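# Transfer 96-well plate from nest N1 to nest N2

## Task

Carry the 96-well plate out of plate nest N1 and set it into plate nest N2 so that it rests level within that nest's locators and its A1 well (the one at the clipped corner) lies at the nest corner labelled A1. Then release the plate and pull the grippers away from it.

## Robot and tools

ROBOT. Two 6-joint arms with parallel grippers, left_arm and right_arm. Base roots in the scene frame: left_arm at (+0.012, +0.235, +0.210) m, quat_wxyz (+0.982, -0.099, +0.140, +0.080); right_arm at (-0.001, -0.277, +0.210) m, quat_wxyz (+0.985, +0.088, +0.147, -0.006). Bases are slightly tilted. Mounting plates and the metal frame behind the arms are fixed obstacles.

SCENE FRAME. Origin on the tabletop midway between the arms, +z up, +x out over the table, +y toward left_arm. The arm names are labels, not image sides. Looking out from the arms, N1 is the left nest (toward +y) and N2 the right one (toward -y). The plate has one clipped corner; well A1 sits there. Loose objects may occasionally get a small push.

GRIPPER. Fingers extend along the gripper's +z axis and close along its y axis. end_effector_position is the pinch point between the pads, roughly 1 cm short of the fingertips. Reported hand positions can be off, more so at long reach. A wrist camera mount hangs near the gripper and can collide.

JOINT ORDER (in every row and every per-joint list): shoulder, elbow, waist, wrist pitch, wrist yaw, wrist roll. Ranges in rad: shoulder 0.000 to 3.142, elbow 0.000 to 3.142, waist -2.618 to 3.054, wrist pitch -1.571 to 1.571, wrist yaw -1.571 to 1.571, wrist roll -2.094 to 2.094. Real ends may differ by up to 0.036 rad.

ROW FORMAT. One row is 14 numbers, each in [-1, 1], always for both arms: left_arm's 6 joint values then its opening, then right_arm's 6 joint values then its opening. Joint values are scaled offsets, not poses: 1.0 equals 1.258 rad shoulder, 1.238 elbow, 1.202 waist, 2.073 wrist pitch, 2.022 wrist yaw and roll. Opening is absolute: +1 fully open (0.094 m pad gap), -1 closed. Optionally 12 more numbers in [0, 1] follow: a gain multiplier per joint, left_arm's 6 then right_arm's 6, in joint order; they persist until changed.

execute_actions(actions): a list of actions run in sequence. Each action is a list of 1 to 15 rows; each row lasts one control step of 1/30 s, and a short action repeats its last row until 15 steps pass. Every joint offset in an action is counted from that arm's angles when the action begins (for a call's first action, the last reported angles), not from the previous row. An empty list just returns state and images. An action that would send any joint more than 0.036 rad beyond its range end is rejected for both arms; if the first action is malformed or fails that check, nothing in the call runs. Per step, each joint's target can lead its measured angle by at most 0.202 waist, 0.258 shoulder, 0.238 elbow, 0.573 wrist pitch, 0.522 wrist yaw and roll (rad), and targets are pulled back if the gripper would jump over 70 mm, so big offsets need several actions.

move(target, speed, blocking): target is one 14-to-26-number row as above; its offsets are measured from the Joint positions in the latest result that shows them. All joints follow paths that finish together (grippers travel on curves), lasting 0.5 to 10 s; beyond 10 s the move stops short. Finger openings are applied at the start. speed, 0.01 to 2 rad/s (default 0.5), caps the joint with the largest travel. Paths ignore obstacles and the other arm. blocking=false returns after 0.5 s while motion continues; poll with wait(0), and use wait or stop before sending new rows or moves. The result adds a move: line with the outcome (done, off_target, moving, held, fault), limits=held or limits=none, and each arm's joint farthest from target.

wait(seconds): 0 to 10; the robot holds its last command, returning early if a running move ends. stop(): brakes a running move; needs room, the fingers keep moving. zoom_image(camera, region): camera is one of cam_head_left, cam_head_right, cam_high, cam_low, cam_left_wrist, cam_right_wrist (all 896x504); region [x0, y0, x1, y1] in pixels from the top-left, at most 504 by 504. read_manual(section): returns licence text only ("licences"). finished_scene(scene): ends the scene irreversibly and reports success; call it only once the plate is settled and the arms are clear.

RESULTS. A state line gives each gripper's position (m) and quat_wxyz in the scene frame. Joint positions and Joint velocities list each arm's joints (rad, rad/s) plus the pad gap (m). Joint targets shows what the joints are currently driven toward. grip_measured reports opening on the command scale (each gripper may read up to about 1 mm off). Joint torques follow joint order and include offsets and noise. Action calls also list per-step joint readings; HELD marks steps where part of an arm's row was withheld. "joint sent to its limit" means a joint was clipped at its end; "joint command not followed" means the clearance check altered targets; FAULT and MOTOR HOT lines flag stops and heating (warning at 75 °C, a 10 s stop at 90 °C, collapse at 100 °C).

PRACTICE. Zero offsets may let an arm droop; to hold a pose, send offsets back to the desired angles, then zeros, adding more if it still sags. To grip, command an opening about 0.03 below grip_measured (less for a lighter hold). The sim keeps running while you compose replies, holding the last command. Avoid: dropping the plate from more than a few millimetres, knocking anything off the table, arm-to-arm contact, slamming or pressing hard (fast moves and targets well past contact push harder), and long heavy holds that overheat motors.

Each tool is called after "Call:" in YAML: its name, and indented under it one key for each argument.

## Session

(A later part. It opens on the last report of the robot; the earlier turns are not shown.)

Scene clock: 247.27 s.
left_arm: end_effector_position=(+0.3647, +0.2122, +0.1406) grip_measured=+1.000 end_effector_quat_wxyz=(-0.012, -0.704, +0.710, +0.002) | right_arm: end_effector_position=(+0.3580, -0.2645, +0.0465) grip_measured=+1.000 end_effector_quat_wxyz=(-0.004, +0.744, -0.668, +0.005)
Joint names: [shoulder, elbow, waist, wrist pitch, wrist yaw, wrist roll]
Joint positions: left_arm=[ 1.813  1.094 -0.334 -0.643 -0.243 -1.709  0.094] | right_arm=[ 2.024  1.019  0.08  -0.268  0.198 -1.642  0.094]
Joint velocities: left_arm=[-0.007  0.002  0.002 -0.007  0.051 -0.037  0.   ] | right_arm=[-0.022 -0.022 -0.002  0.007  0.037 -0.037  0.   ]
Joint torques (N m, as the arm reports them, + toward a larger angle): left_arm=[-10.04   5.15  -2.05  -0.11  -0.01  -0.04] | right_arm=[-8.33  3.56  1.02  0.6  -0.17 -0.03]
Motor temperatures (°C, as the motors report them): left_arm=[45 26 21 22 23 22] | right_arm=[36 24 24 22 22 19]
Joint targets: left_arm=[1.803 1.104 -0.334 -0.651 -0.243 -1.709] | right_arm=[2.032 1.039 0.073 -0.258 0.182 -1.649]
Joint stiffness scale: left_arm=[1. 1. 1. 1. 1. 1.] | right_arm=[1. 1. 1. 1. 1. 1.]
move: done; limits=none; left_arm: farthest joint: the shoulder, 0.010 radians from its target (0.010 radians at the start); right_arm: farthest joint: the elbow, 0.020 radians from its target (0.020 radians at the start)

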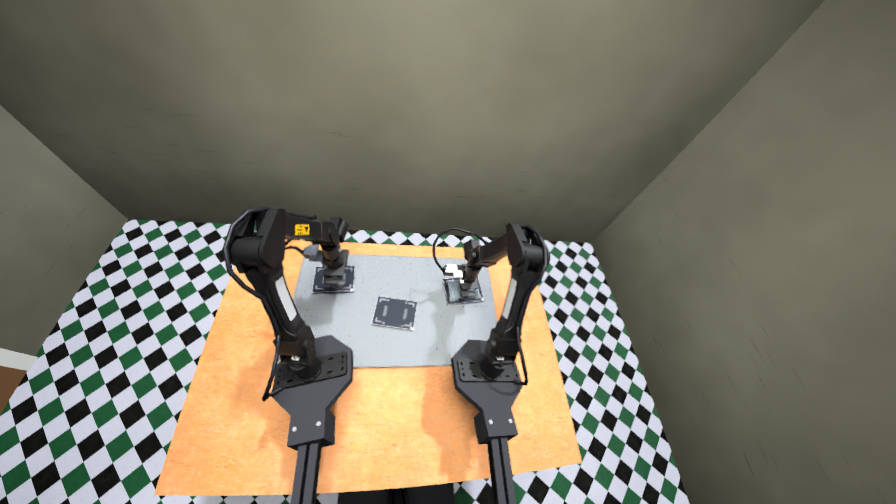

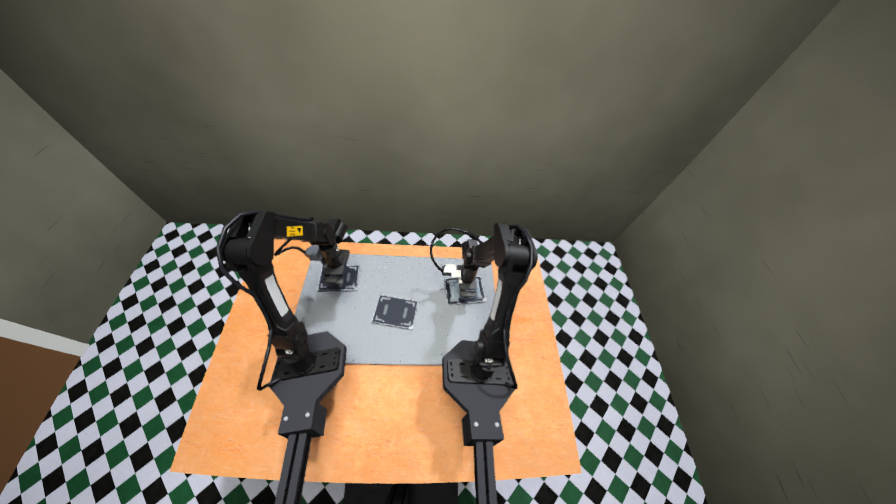

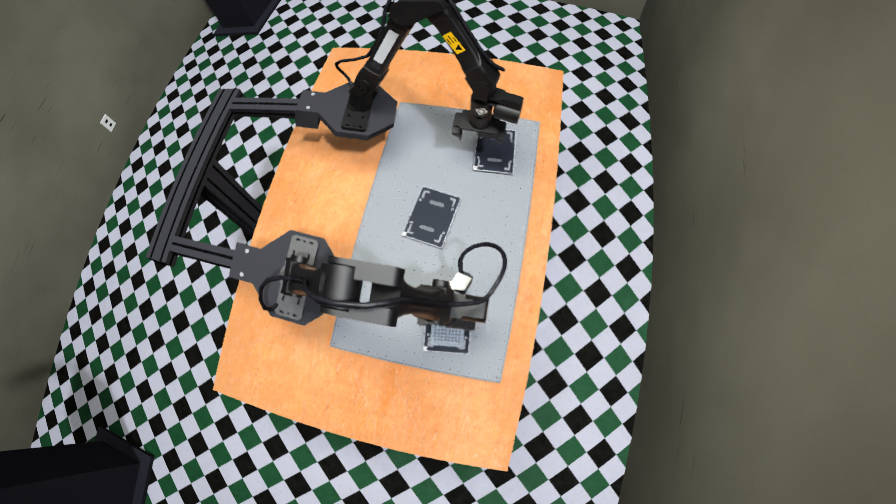

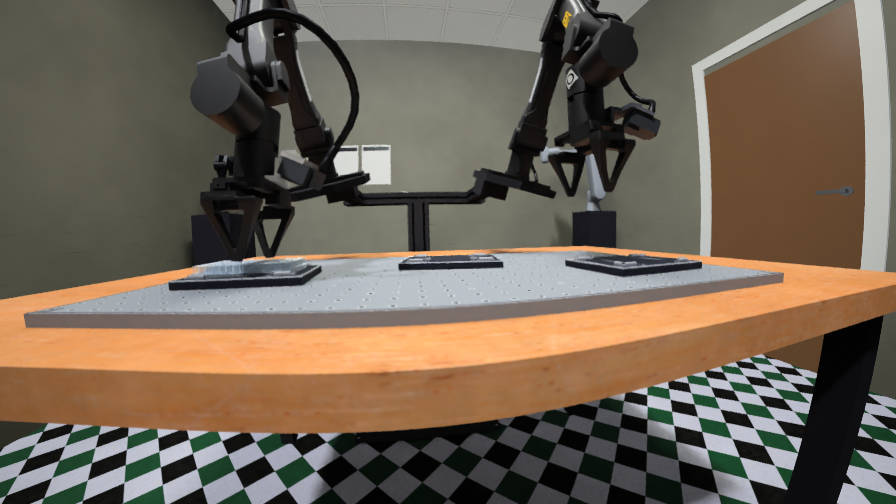

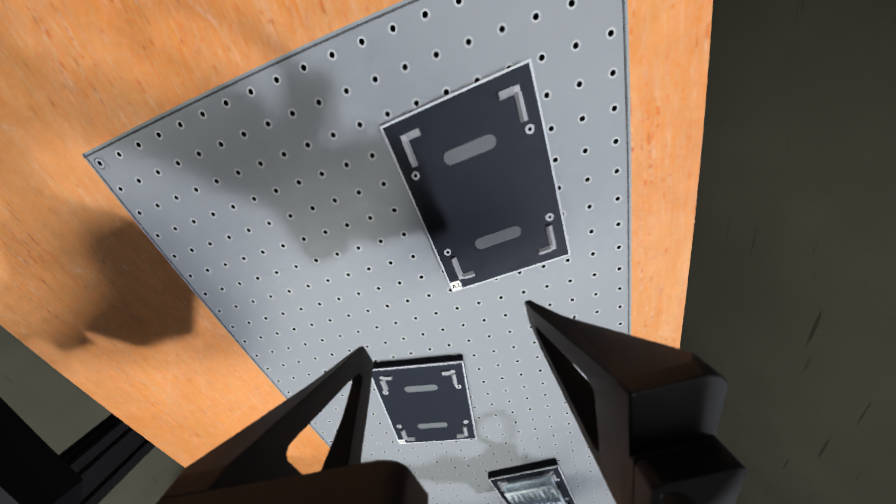

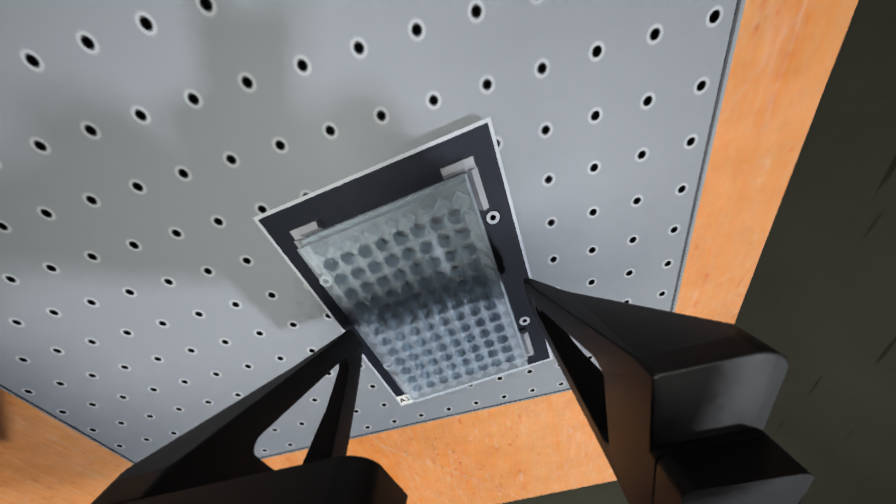

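Call:
move:
  target: [-0.008,0.008,0,-0.004,0,0,1.0,0.043,0.016,-0.0125,0.0294,-0.008,-0.008,1.0]
  speed: 0.08

Scene clock: 261.53 s.
left_arm: end_effector_position=(+0.3647, +0.2122, +0.1406) grip_measured=+1.000 end_effector_quat_wxyz=(-0.012, -0.704, +0.710, +0.002) | right_arm: end_effector_position=(+0.3574, -0.2651, +0.0323) grip_measured=+1.000 end_effector_quat_wxyz=(-0.004, +0.744, -0.668, +0.007)
Joint names: [shoulder, elbow, waist, wrist pitch, wrist yaw, wrist roll]
Joint positions: left_arm=[ 1.813  1.094 -0.334 -0.643 -0.243 -1.709  0.094] | right_arm=[ 2.07   1.019  0.071 -0.218  0.197 -1.65   0.094]
Joint velocities: left_arm=[-0.022 -0.012  0.002 -0.007 -0.007 -0.022  0.   ] | right_arm=[-0.017 -0.002  0.012  0.037 -0.007  0.022  0.   ]
Joint torques (N m, as the arm reports them, + toward a larger angle): left_arm=[-10.05   5.14  -2.06  -0.11  -0.01  -0.04] | right_arm=[-8.4   3.35  1.03  0.62 -0.16 -0.04]
Motor temperatures (°C, as the motors report them): left_arm=[45 26 21 22 23 22] | right_arm=[36 24 24 22 22 19]
Joint targets: left_arm=[1.803 1.104 -0.334 -0.651 -0.243 -1.709] | right_arm=[2.078 1.039 0.065 -0.208 0.182 -1.658]
Joint stiffness scale: left_arm=[1. 1. 1. 1. 1. 1.] | right_arm=[1. 1. 1. 1. 1. 1.]
move: done; limits=none; left_arm: farthest joint: the shoulder, 0.010 radians from its target (0.010 radians at the start); right_arm: farthest joint: the elbow, 0.020 radians from its target (0.020 radians at the start)

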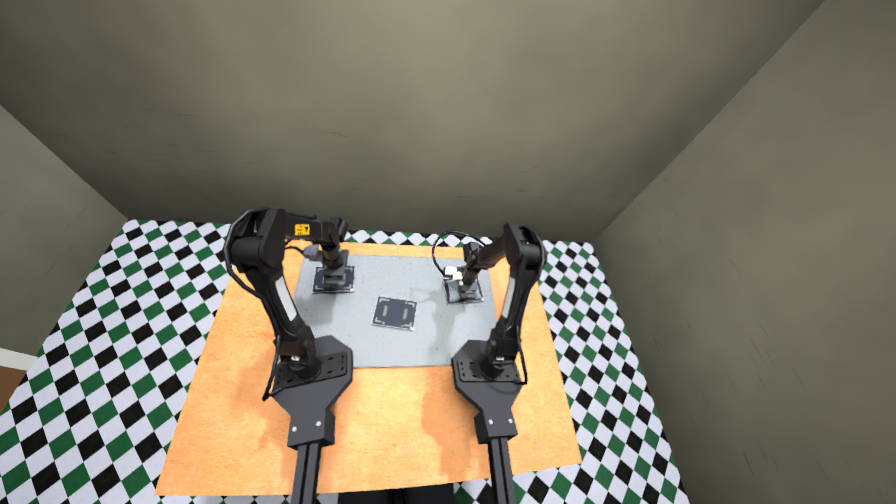

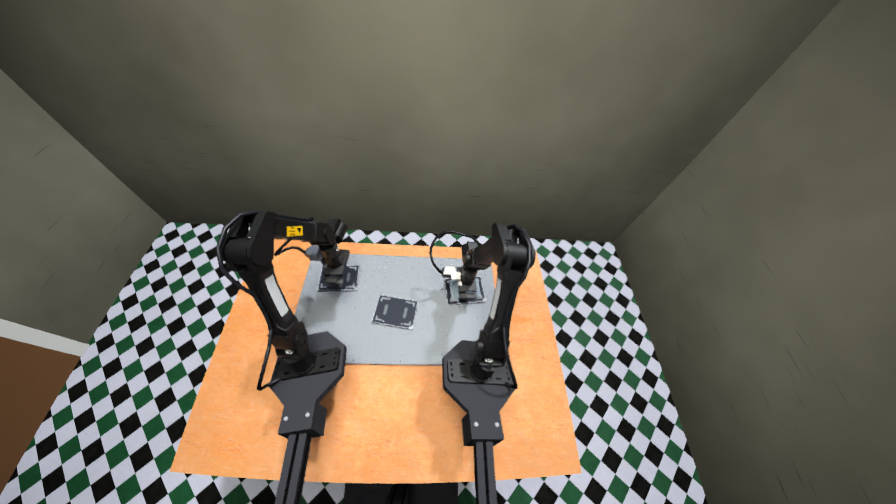

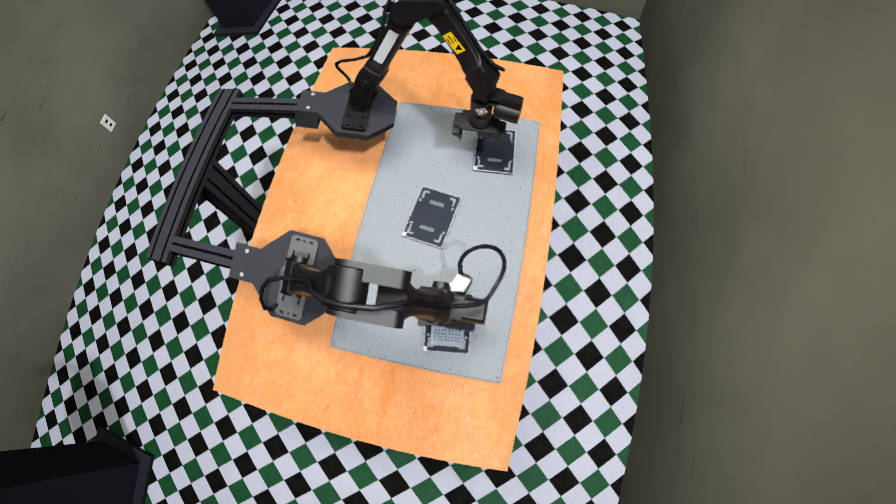

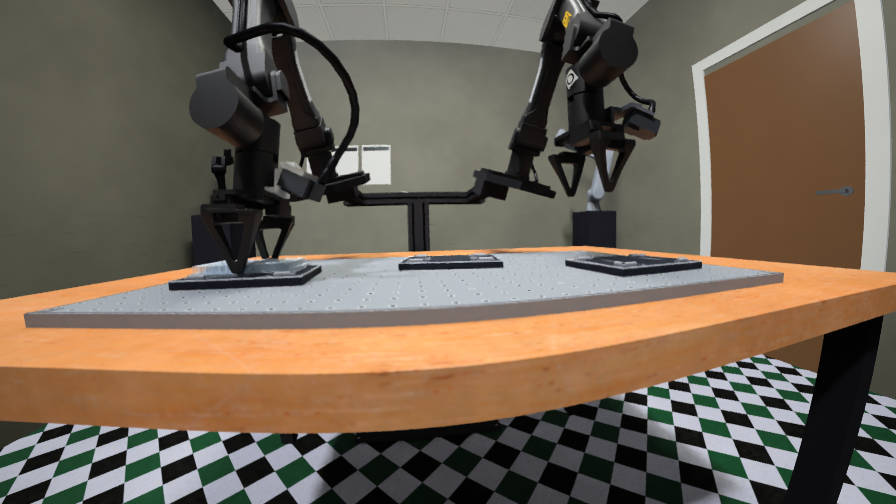

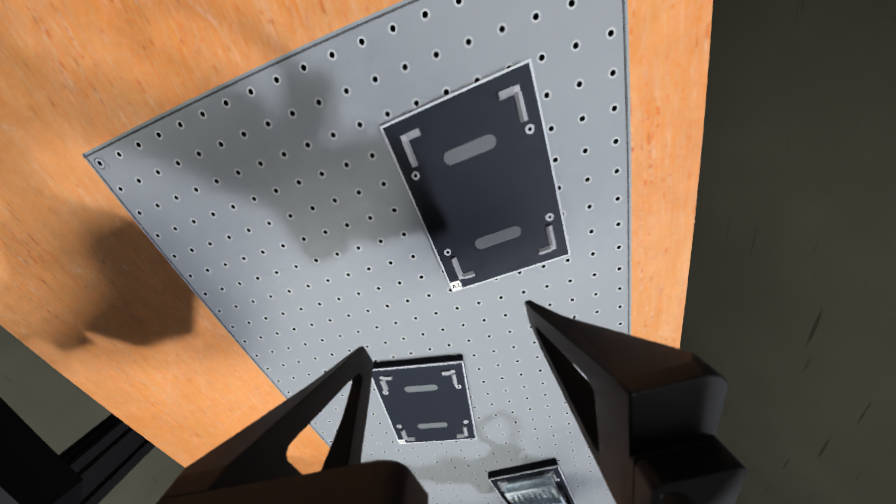

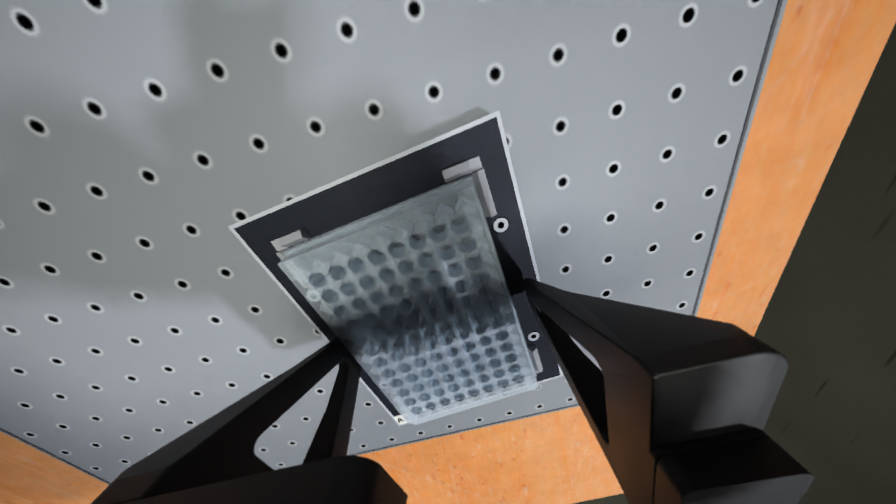

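Call:
execute_actions:
  actions: []

Scene clock: 302.17 s.
left_arm: end_effector_position=(+0.3647, +0.2122, +0.1406) grip_measured=+1.000 end_effector_quat_wxyz=(-0.012, -0.704, +0.710, +0.002) | right_arm: end_effector_position=(+0.3576, -0.2651, +0.0323) grip_measured=+1.000 end_effector_quat_wxyz=(-0.004, +0.744, -0.668, +0.007)
Joint names: [shoulder, elbow, waist, wrist pitch, wrist yaw, wrist roll]
Joint positions: left_arm=[ 1.813  1.094 -0.334 -0.643 -0.243 -1.709  0.094] | right_arm=[ 2.07   1.019  0.071 -0.217  0.197 -1.65   0.094]
Joint velocities: left_arm=[ 0.017  0.002  0.007 -0.037  0.081 -0.022  0.   ] | right_arm=[ 0.002 -0.022  0.007 -0.007 -0.037 -0.066  0.   ]
Joint torques (N m, as the arm reports them, + toward a larger angle): left_arm=[-10.05   5.15  -2.06  -0.11  -0.02  -0.04] | right_arm=[-8.37  3.37  1.    0.62 -0.16 -0.05]
Motor temperatures (°C, as the motors report them): left_arm=[44 26 21 21 22 22] | right_arm=[36 23 24 22 22 19]
Joint targets: left_arm=[1.803 1.104 -0.334 -0.651 -0.243 -1.709] | right_arm=[2.078 1.039 0.065 -0.207 0.182 -1.658]
Joint stiffness scale: left_arm=[1. 1. 1. 1. 1. 1.] | right_arm=[1. 1. 1. 1. 1. 1.]

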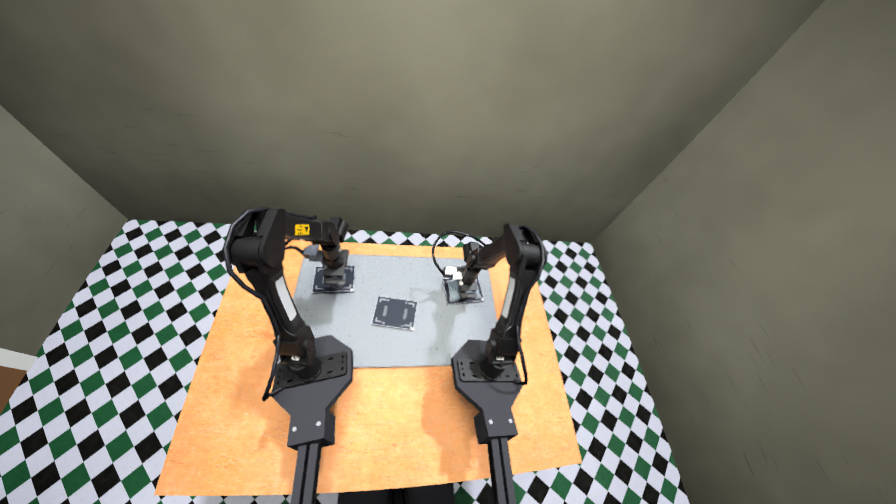

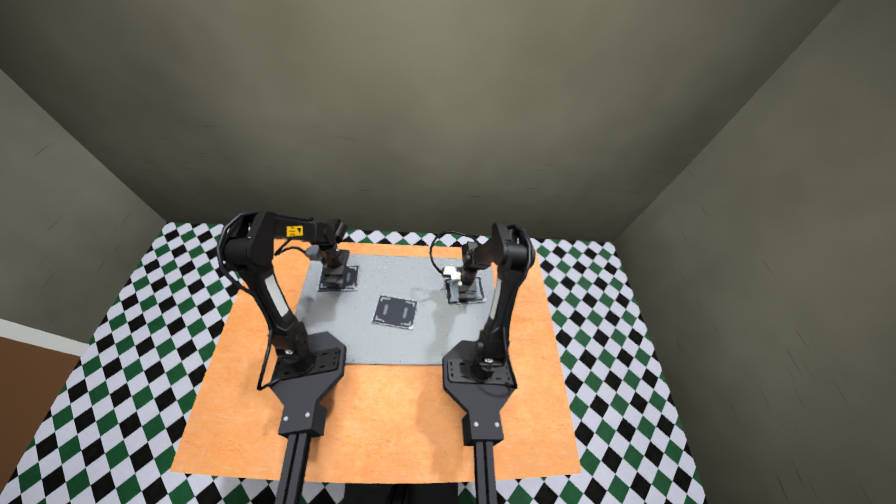

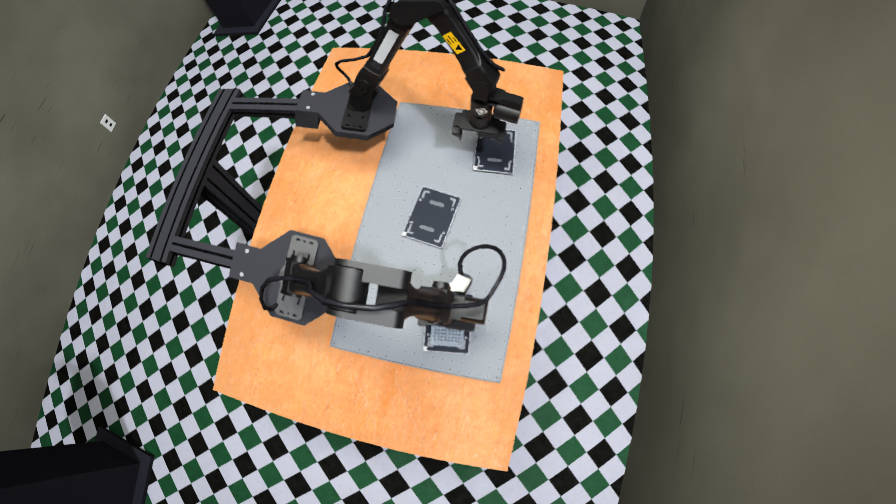

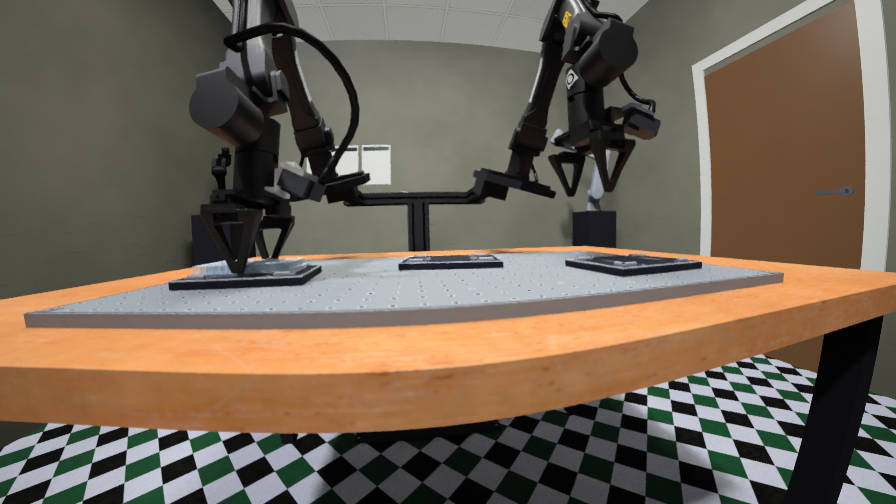

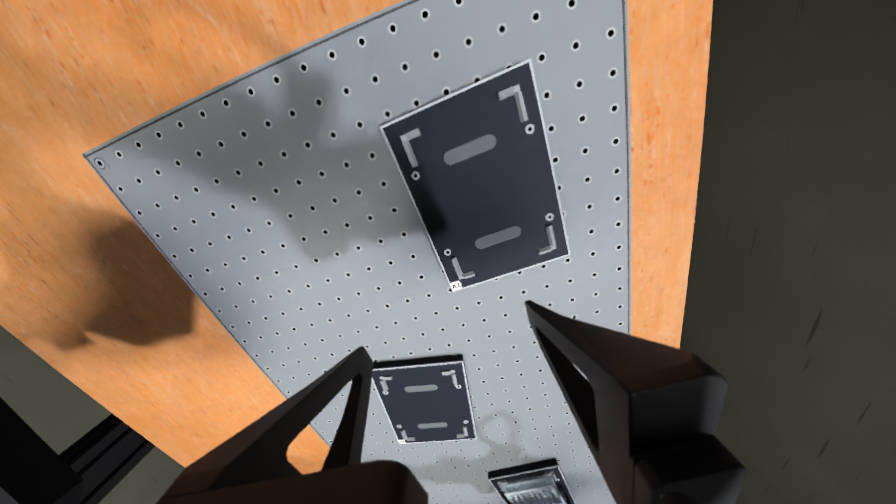

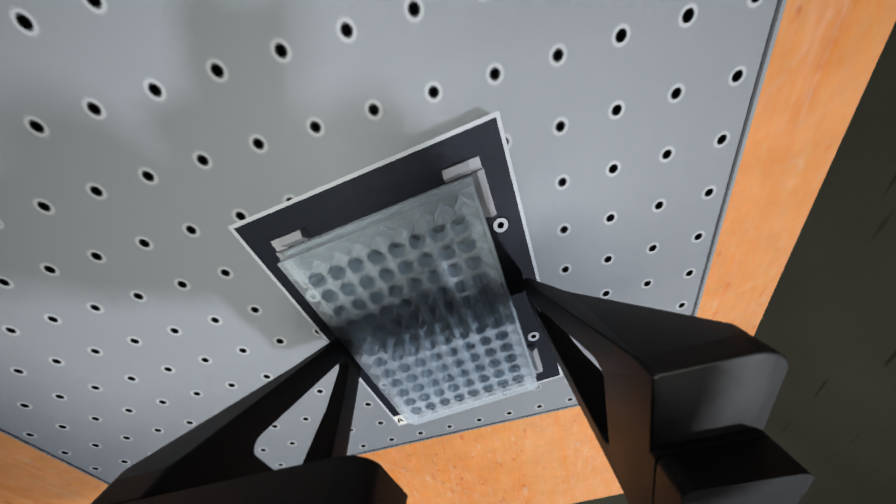

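Call:
zoom_image:
  camera: "cam_high"
  region: [360, 90, 580, 390]

Call:
execute_actions:
  actions:
    - [[-0.008,0.008,0,-0.004,0,0,1.0, 0.006,0.016,-0.005,0.005,-0.007,-0.004,0.92],[-0.008,0.008,0,-0.004,0,0,1.0, 0.006,0.016,-0.005,0.005,-0.007,-0.004,0.90],[-0.008,0.008,0,-0.004,0,0,1.0, 0.006,0.016,-0.005,0.005,-0.007,-0.004,0.88],[-0.008,0.008,0,-0.004,0,0,1.0, 0.006,0.016,-0.005,0.005,-0.007,-0.004,0.86],[-0.008,0.008,0,-0.004,0,0,1.0, 0.006,0.016,-0.005,0.005,-0.007,-0.004,0.84],[-0.008,0.008,0,-0.004,0,0,1.0, 0.006,0.016,-0.005,0.005,-0.007,-0.004,0.825],[-0.008,0.008,0,-0.004,0,0,1.0, 0.006,0.016,-0.005,0.005,-0.007,-0.004,0.81],[-0.008,0.008,0,-0.004,0,0,1.0, 0.006,0.016,-0.005,0.005,-0.007,-0.004,0.80],[-0.008,0.008,0,-0.004,0,0,1.0, 0.006,0.016,-0.005,0.005,-0.007,-0.004,0.79],[-0.008,0.008,0,-0.004,0,0,1.0, 0.006,0.016,-0.005,0.005,-0.007,-0.004,0.78]]
    - [[0,0,0,0,0,0,1.0, 0,0,0,0,0,0,0.775],[0,0,0,0,0,0,1.0, 0,0,0,0,0,0,0.77],[0,0,0,0,0,0,1.0, 0,0,0,0,0,0,0.765],[0,0,0,0,0,0,1.0, 0,0,0,0,0,0,0.76],[0,0,0,0,0,0,1.0, 0,0,0,0,0,0,0.755],[0,0,0,0,0,0,1.0, 0,0,0,0,0,0,0.75],[0,0,0,0,0,0,1.0, 0,0,0,0,0,0,0.745],[0,0,0,0,0,0,1.0, 0,0,0,0,0,0,0.74],[0,0,0,0,0,0,1.0, 0,0,0,0,0,0,0.735],[0,0,0,0,0,0,1.0, 0,0,0,0,0,0,0.73],[0,0,0,0,0,0,1.0, 0,0,0,0,0,0,0.725]]

Region (360, 90, 580, 390) of cam_high's 896x504 image, scaled by 1.680, with more detail than that image has; it fills the left 370 columns of this view, and the rest is white.

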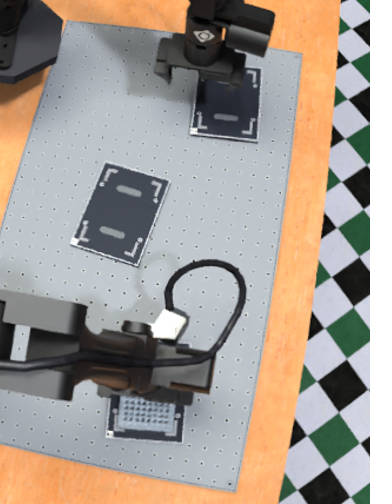

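Scene clock: 341.83 s.
left_arm: end_effector_position=(+0.3647, +0.2122, +0.1406) grip_measured=+1.000 end_effector_quat_wxyz=(-0.012, -0.704, +0.710, +0.002) | right_arm: end_effector_position=(+0.3541, -0.2652, +0.0317) grip_measured=+0.762 end_effector_quat_wxyz=(+0.001, +0.746, -0.666, +0.003)
Joint names: [shoulder, elbow, waist, wrist pitch, wrist yaw, wrist roll]
Joint positions: left_arm=[ 1.813  1.094 -0.334 -0.643 -0.243 -1.709  0.094] | right_arm=[ 2.072  1.019  0.071 -0.229  0.198 -1.653  0.083]
Joint velocities: left_arm=[-0.012  0.007 -0.012  0.007 -0.007 -0.007  0.   ] | right_arm=[-0.022  0.002 -0.007 -0.007  0.081  0.022 -0.001]
Joint torques (N m, as the arm reports them, + toward a larger angle): left_arm=[-9.21  4.35 -2.06 -0.03 -0.01 -0.04] | right_arm=[-8.96  1.97  1.47  0.49  0.    0.02]
Motor temperatures (°C, as the motors report them): left_arm=[44 26 21 21 22 22] | right_arm=[36 23 24 22 22 19]
Joint targets: left_arm=[1.813 1.094 -0.334 -0.643 -0.243 -1.709] | right_arm=[2.072 1.019 0.071 -0.228 0.197 -1.653]
Joint stiffness scale: left_arm=[1. 1. 1. 1. 1. 1.] | right_arm=[1. 1. 1. 1. 1. 1.]
Step readings (joint positions; steps 1 to 15: 1st action; 16 to 30: 2nd action):
0: left_arm=[1.813 1.094 -0.334 -0.643 -0.243 -1.709] | right_arm=[2.070 1.019 0.071 -0.217 0.197 -1.650]
1: left_arm=[1.813 1.094 -0.334 -0.643 -0.243 -1.709] | right_arm=[2.070 1.019 0.071 -0.217 0.197 -1.650]
2: left_arm=[1.813 1.094 -0.334 -0.643 -0.243 -1.709] | right_arm=[2.070 1.019 0.071 -0.220 0.197 -1.651]
4: left_arm=[1.813 1.094 -0.334 -0.643 -0.243 -1.709] | right_arm=[2.072 1.019 0.071 -0.223 0.197 -1.652]
8: left_arm=[1.813 1.094 -0.334 -0.643 -0.243 -1.709] | right_arm=[2.072 1.019 0.071 -0.227 0.197 -1.653]
15: left_arm=[1.813 1.094 -0.334 -0.643 -0.243 -1.709] | right_arm=[2.072 1.019 0.071 -0.228 0.197 -1.653]
16: left_arm=[1.813 1.094 -0.334 -0.643 -0.243 -1.709] | right_arm=[2.072 1.019 0.071 -0.229 0.197 -1.653]
17: left_arm=[1.813 1.094 -0.334 -0.643 -0.243 -1.709] | right_arm=[2.072 1.019 0.071 -0.229 0.198 -1.653]
19: left_arm=[1.813 1.094 -0.334 -0.643 -0.243 -1.709] | right_arm=[2.072 1.019 0.071 -0.229 0.198 -1.653]
23: left_arm=[1.813 1.094 -0.334 -0.643 -0.243 -1.709] | right_arm=[2.072 1.019 0.071 -0.229 0.198 -1.653]
30: Joint positions above

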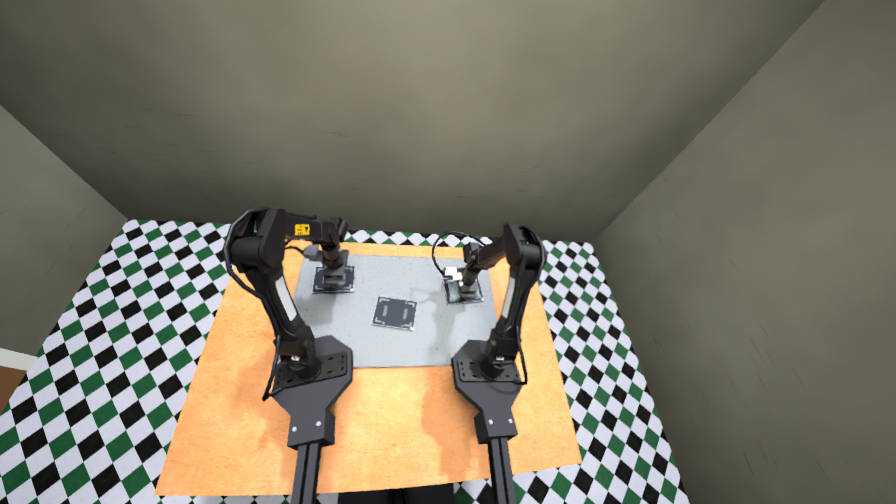

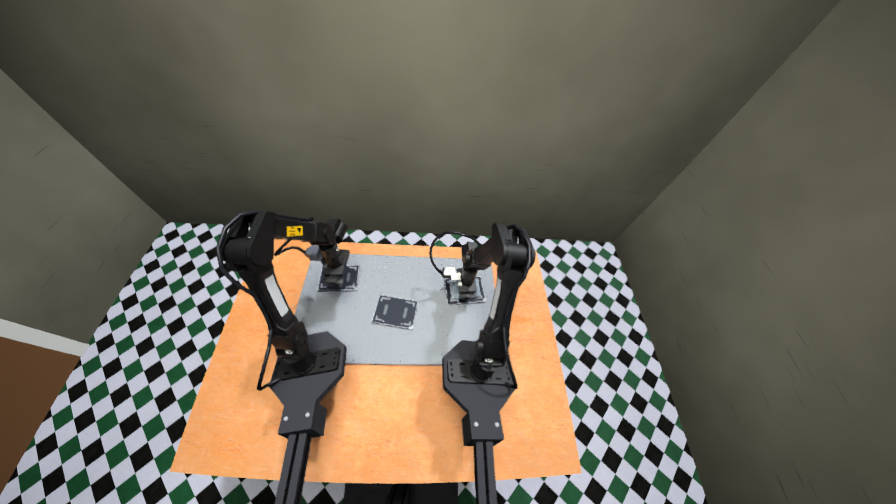

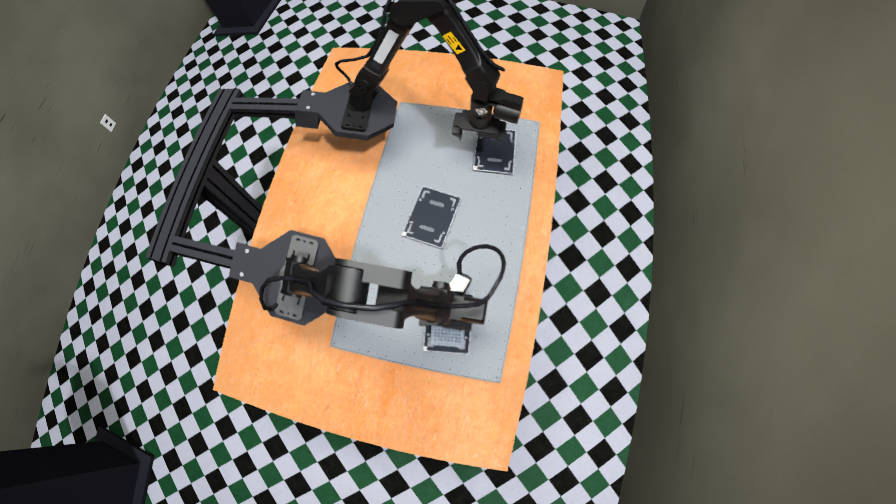

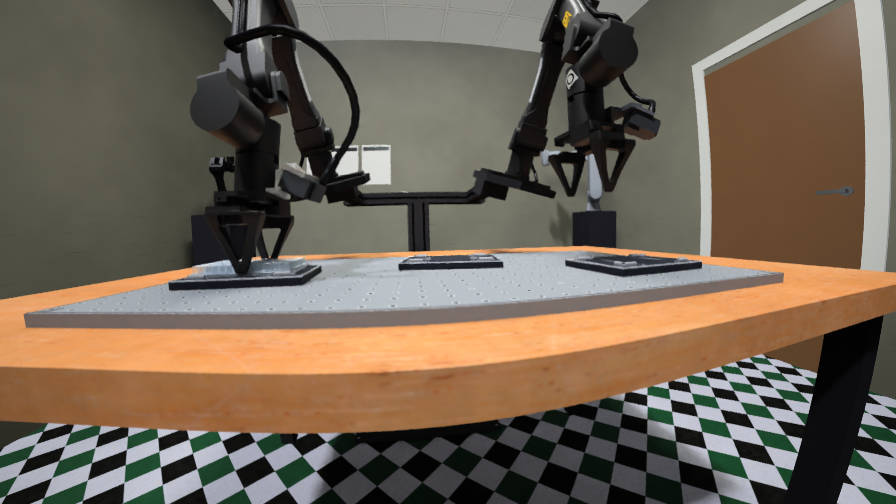

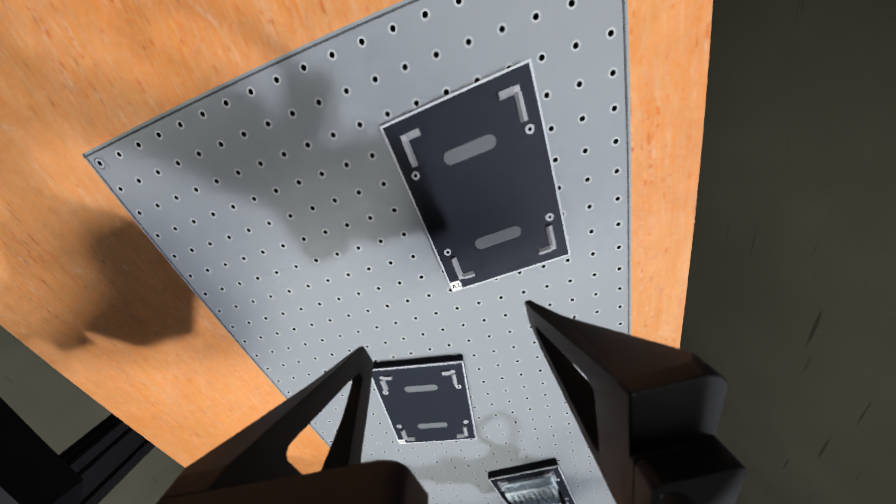

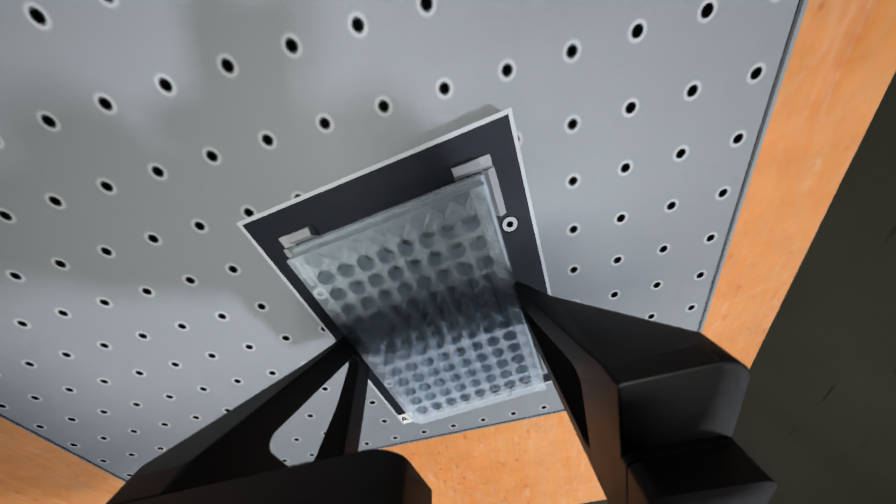

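Call:
execute_actions:
  actions:
    - [[0,0,0.01,0,0,0,1.0, -0.008,0.008,0.002,0,0,0,0.725],[0,0,0.02,0,0,0,1.0, -0.0143,0.008,0.004,0,0,0,0.725],[0,0,0.03,0,0,0,1.0, -0.0199,0.008,0.006,-0.002,0,0,0.725],[0,0,0.04,0,0,0,1.0, -0.0215,0.008,0.008,-0.004,0,0,0.725],[0,0,0.05,0,0,0,1.0, -0.0238,0.008,0.010,-0.006,0,0.001,0.725],[0,0,0.06,0,0,0,1.0, -0.0262,0.008,0.012,-0.007,0,0.001,0.725],[0,0,0.07,0,0,0,1.0, -0.0286,0.008,0.013,-0.009,0,0.002,0.725],[0,0,0.08,0,0,0,1.0, -0.0318,0.008,0.014,-0.0106,0,0.002,0.725],[0,0,0.09,0,0,0,1.0, -0.035,0.008,0.015,-0.0125,0,0.003,0.725],[0,0,0.10,0,0,0,1.0, -0.0382,0.008,0.016,-0.0145,0,0.003,0.725],[0,0,0.11,0,0,0,1.0, -0.0413,0.008,0.017,-0.0164,0,0.004,0.725],[0,0,0.12,0,0,0,1.0, -0.0445,0.008,0.018,-0.0183,0,0.004,0.725],[0,0,0.13,0,0,0,1.0, -0.0485,0.008,0.019,-0.0207,0,0.005,0.725],[0,0,0.14,0,0,0,1.0, -0.0525,0.008,0.020,-0.023,0,0.005,0.725],[0,0,0.15,0,0,0,1.0, -0.0564,0.008,0.021,-0.0256,0,0.006,0.725]]
    - [[-0.008,0.008,0.03,0,0,0,1.0, -0.024,0.008,0.013,-0.006,0,0.003,0.725],[-0.008,0.008,0.04,0,0,0,1.0, -0.028,0.008,0.014,-0.0085,0,0.003,0.725],[-0.008,0.008,0.05,0,0,0,1.0, -0.032,0.008,0.015,-0.011,0,0.004,0.725],[-0.008,0.008,0.06,0,0,0,1.0, -0.036,0.008,0.016,-0.0135,0,0.004,0.725],[-0.008,0.008,0.07,0,0,0,1.0, -0.040,0.008,0.017,-0.016,0,0.005,0.725],[-0.008,0.008,0.08,0,0,0,1.0, -0.044,0.008,0.018,-0.0185,0,0.005,0.725],[-0.008,0.008,0.09,0,0,0,1.0, -0.048,0.008,0.019,-0.021,0,0.006,0.725],[-0.008,0.008,0.10,0,0,0,1.0, -0.052,0.008,0.020,-0.0235,0,0.006,0.725],[-0.008,0.008,0.11,0,0,0,1.0, -0.056,0.008,0.021,-0.026,0,0.007,0.725],[-0.008,0.008,0.12,0,0,0,1.0, -0.060,0.008,0.022,-0.028,0,0.007,0.725],[-0.008,0.008,0.13,0,0,0,1.0, -0.063,0.008,0.022,-0.030,0,0.008,0.725],[-0.008,0.008,0.14,0,0,0,1.0, -0.065,0.008,0.023,-0.0315,0,0.008,0.725],[-0.008,0.008,0.15,0,0,0,1.0, -0.067,0.008,0.023,-0.0325,0,0.008,0.725]]

Scene clock: 432.77 s.
left_arm: end_effector_position=(+0.3487, +0.3251, +0.1190) grip_measured=+1.000 end_effector_quat_wxyz=(+0.008, +0.804, -0.593, -0.054) | right_arm: end_effector_position=(+0.3599, -0.2633, +0.0572) grip_measured=+0.762 end_effector_quat_wxyz=(-0.006, +0.748, -0.664, +0.007)
Joint names: [shoulder, elbow, waist, wrist pitch, wrist yaw, wrist roll]
Joint positions: left_arm=[ 1.813  1.094 -0.009 -0.643 -0.242 -1.709  0.094] | right_arm=[ 1.99   1.019  0.088 -0.298  0.198 -1.646  0.083]
Joint velocities: left_arm=[ 0.002 -0.017  0.217 -0.022 -0.081 -0.066  0.   ] | right_arm=[-0.056  0.017 -0.002 -0.095 -0.007  0.037  0.   ]
Joint torques (N m, as the arm reports them, + toward a larger angle): left_arm=[-10.38   4.87  -1.68  -0.15  -0.07  -0.04] | right_arm=[-10.85   3.05   2.53   0.3   -0.01   0.1 ]
Motor temperatures (°C, as the motors report them): left_arm=[43 26 21 21 22 22] | right_arm=[37 23 24 22 22 19]
Joint targets: left_arm=[1.803 1.104 0.000 -0.643 -0.242 -1.709] | right_arm=[1.960 1.029 0.104 -0.321 0.198 -1.636]
Joint stiffness scale: left_arm=[1. 1. 1. 1. 1. 1.] | right_arm=[1. 1. 1. 1. 1. 1.]
Step readings (joint positions; steps 1 to 15: 1st action; 16 to 30: 2nd action):
0: left_arm=[1.813 1.094 -0.334 -0.643 -0.243 -1.709] | right_arm=[2.072 1.019 0.071 -0.229 0.198 -1.653]
1: left_arm=[1.813 1.094 -0.334 -0.643 -0.243 -1.709] | right_arm=[2.072 1.019 0.071 -0.229 0.198 -1.653]
2: left_arm=[1.813 1.094 -0.332 -0.643 -0.243 -1.709] | right_arm=[2.072 1.019 0.071 -0.229 0.198 -1.653]
4: left_arm=[1.813 1.094 -0.320 -0.643 -0.242 -1.709] | right_arm=[2.072 1.019 0.071 -0.229 0.198 -1.653]
8: left_arm=[1.813 1.094 -0.267 -0.643 -0.242 -1.709] | right_arm=[2.072 1.019 0.071 -0.231 0.198 -1.653]
15: left_arm=[1.813 1.094 -0.180 -0.643 -0.242 -1.709] | right_arm=[2.044 1.019 0.076 -0.254 0.198 -1.652]
16: left_arm=[1.813 1.094 -0.169 -0.643 -0.242 -1.709] | right_arm=[2.040 1.019 0.078 -0.255 0.198 -1.652]
17: left_arm=[1.813 1.094 -0.158 -0.643 -0.242 -1.709] | right_arm=[2.038 1.019 0.079 -0.255 0.198 -1.652]
19: left_arm=[1.813 1.094 -0.136 -0.643 -0.242 -1.709] | right_arm=[2.035 1.019 0.079 -0.258 0.198 -1.652]
23: left_arm=[1.813 1.094 -0.089 -0.643 -0.242 -1.709] | right_arm=[2.023 1.019 0.079 -0.274 0.198 -1.650]
30: Joint positions above

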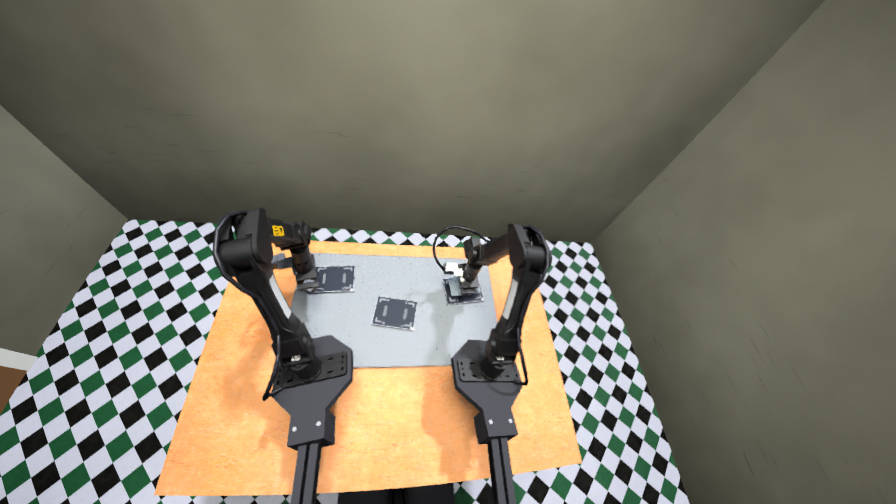

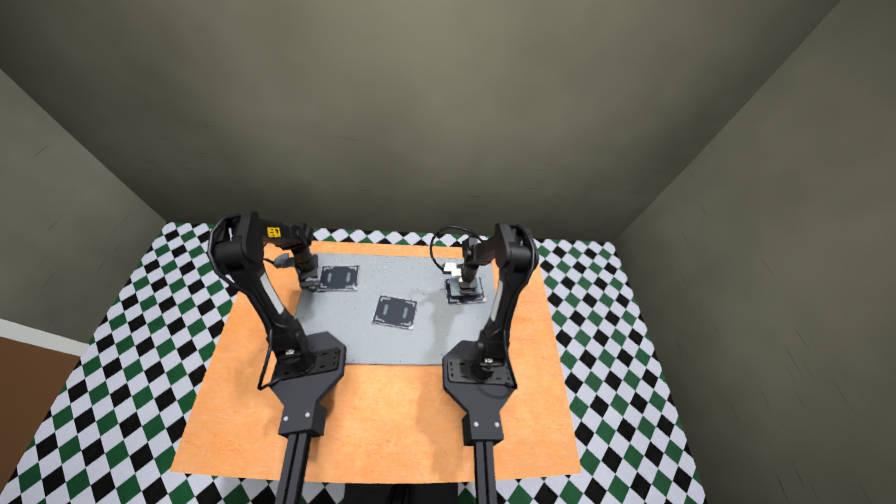

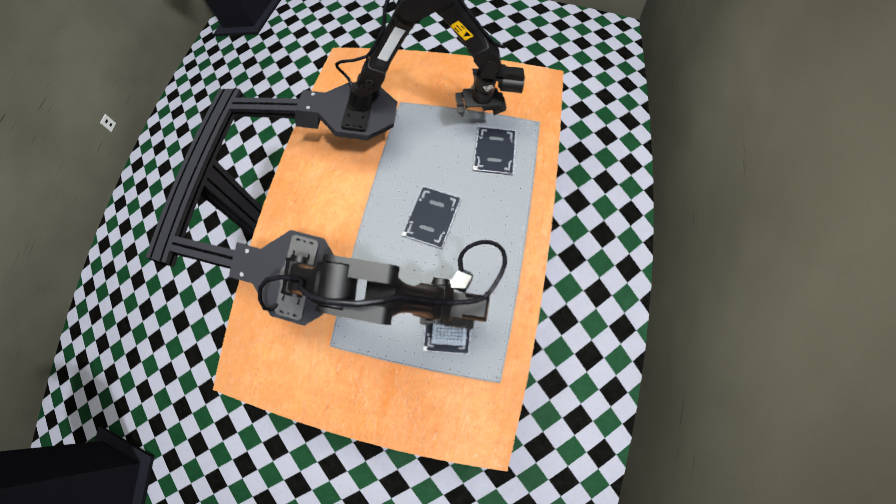

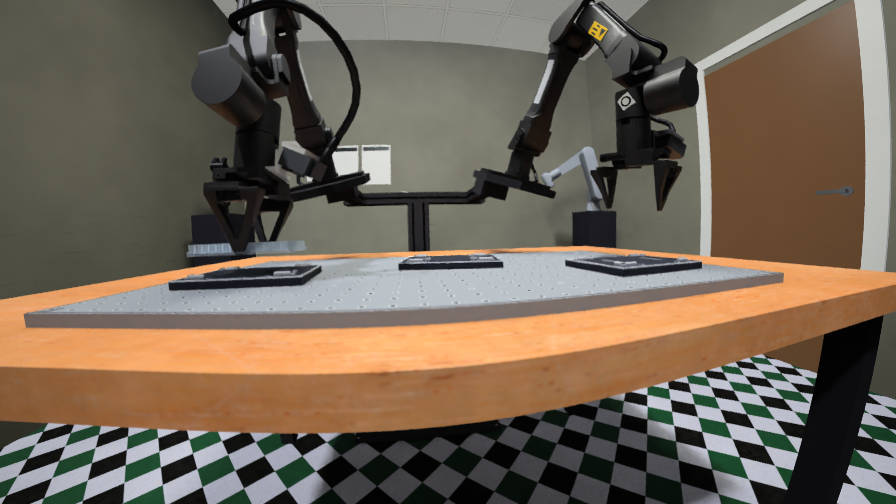

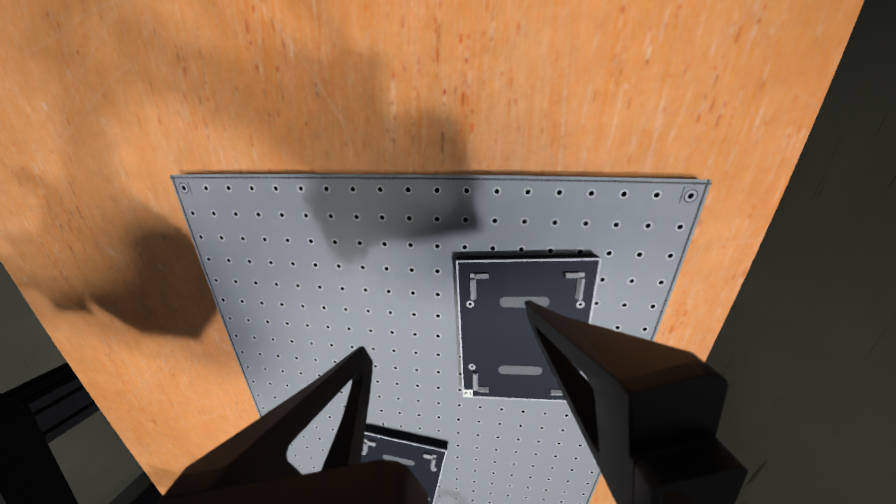

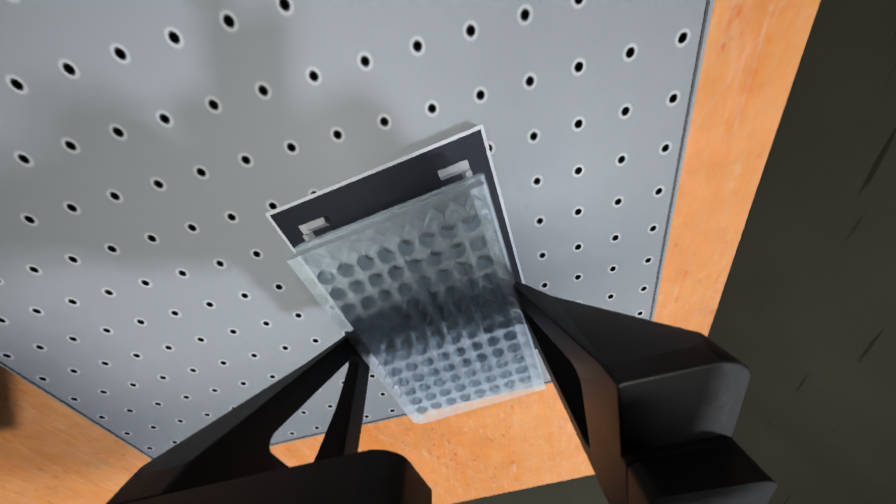

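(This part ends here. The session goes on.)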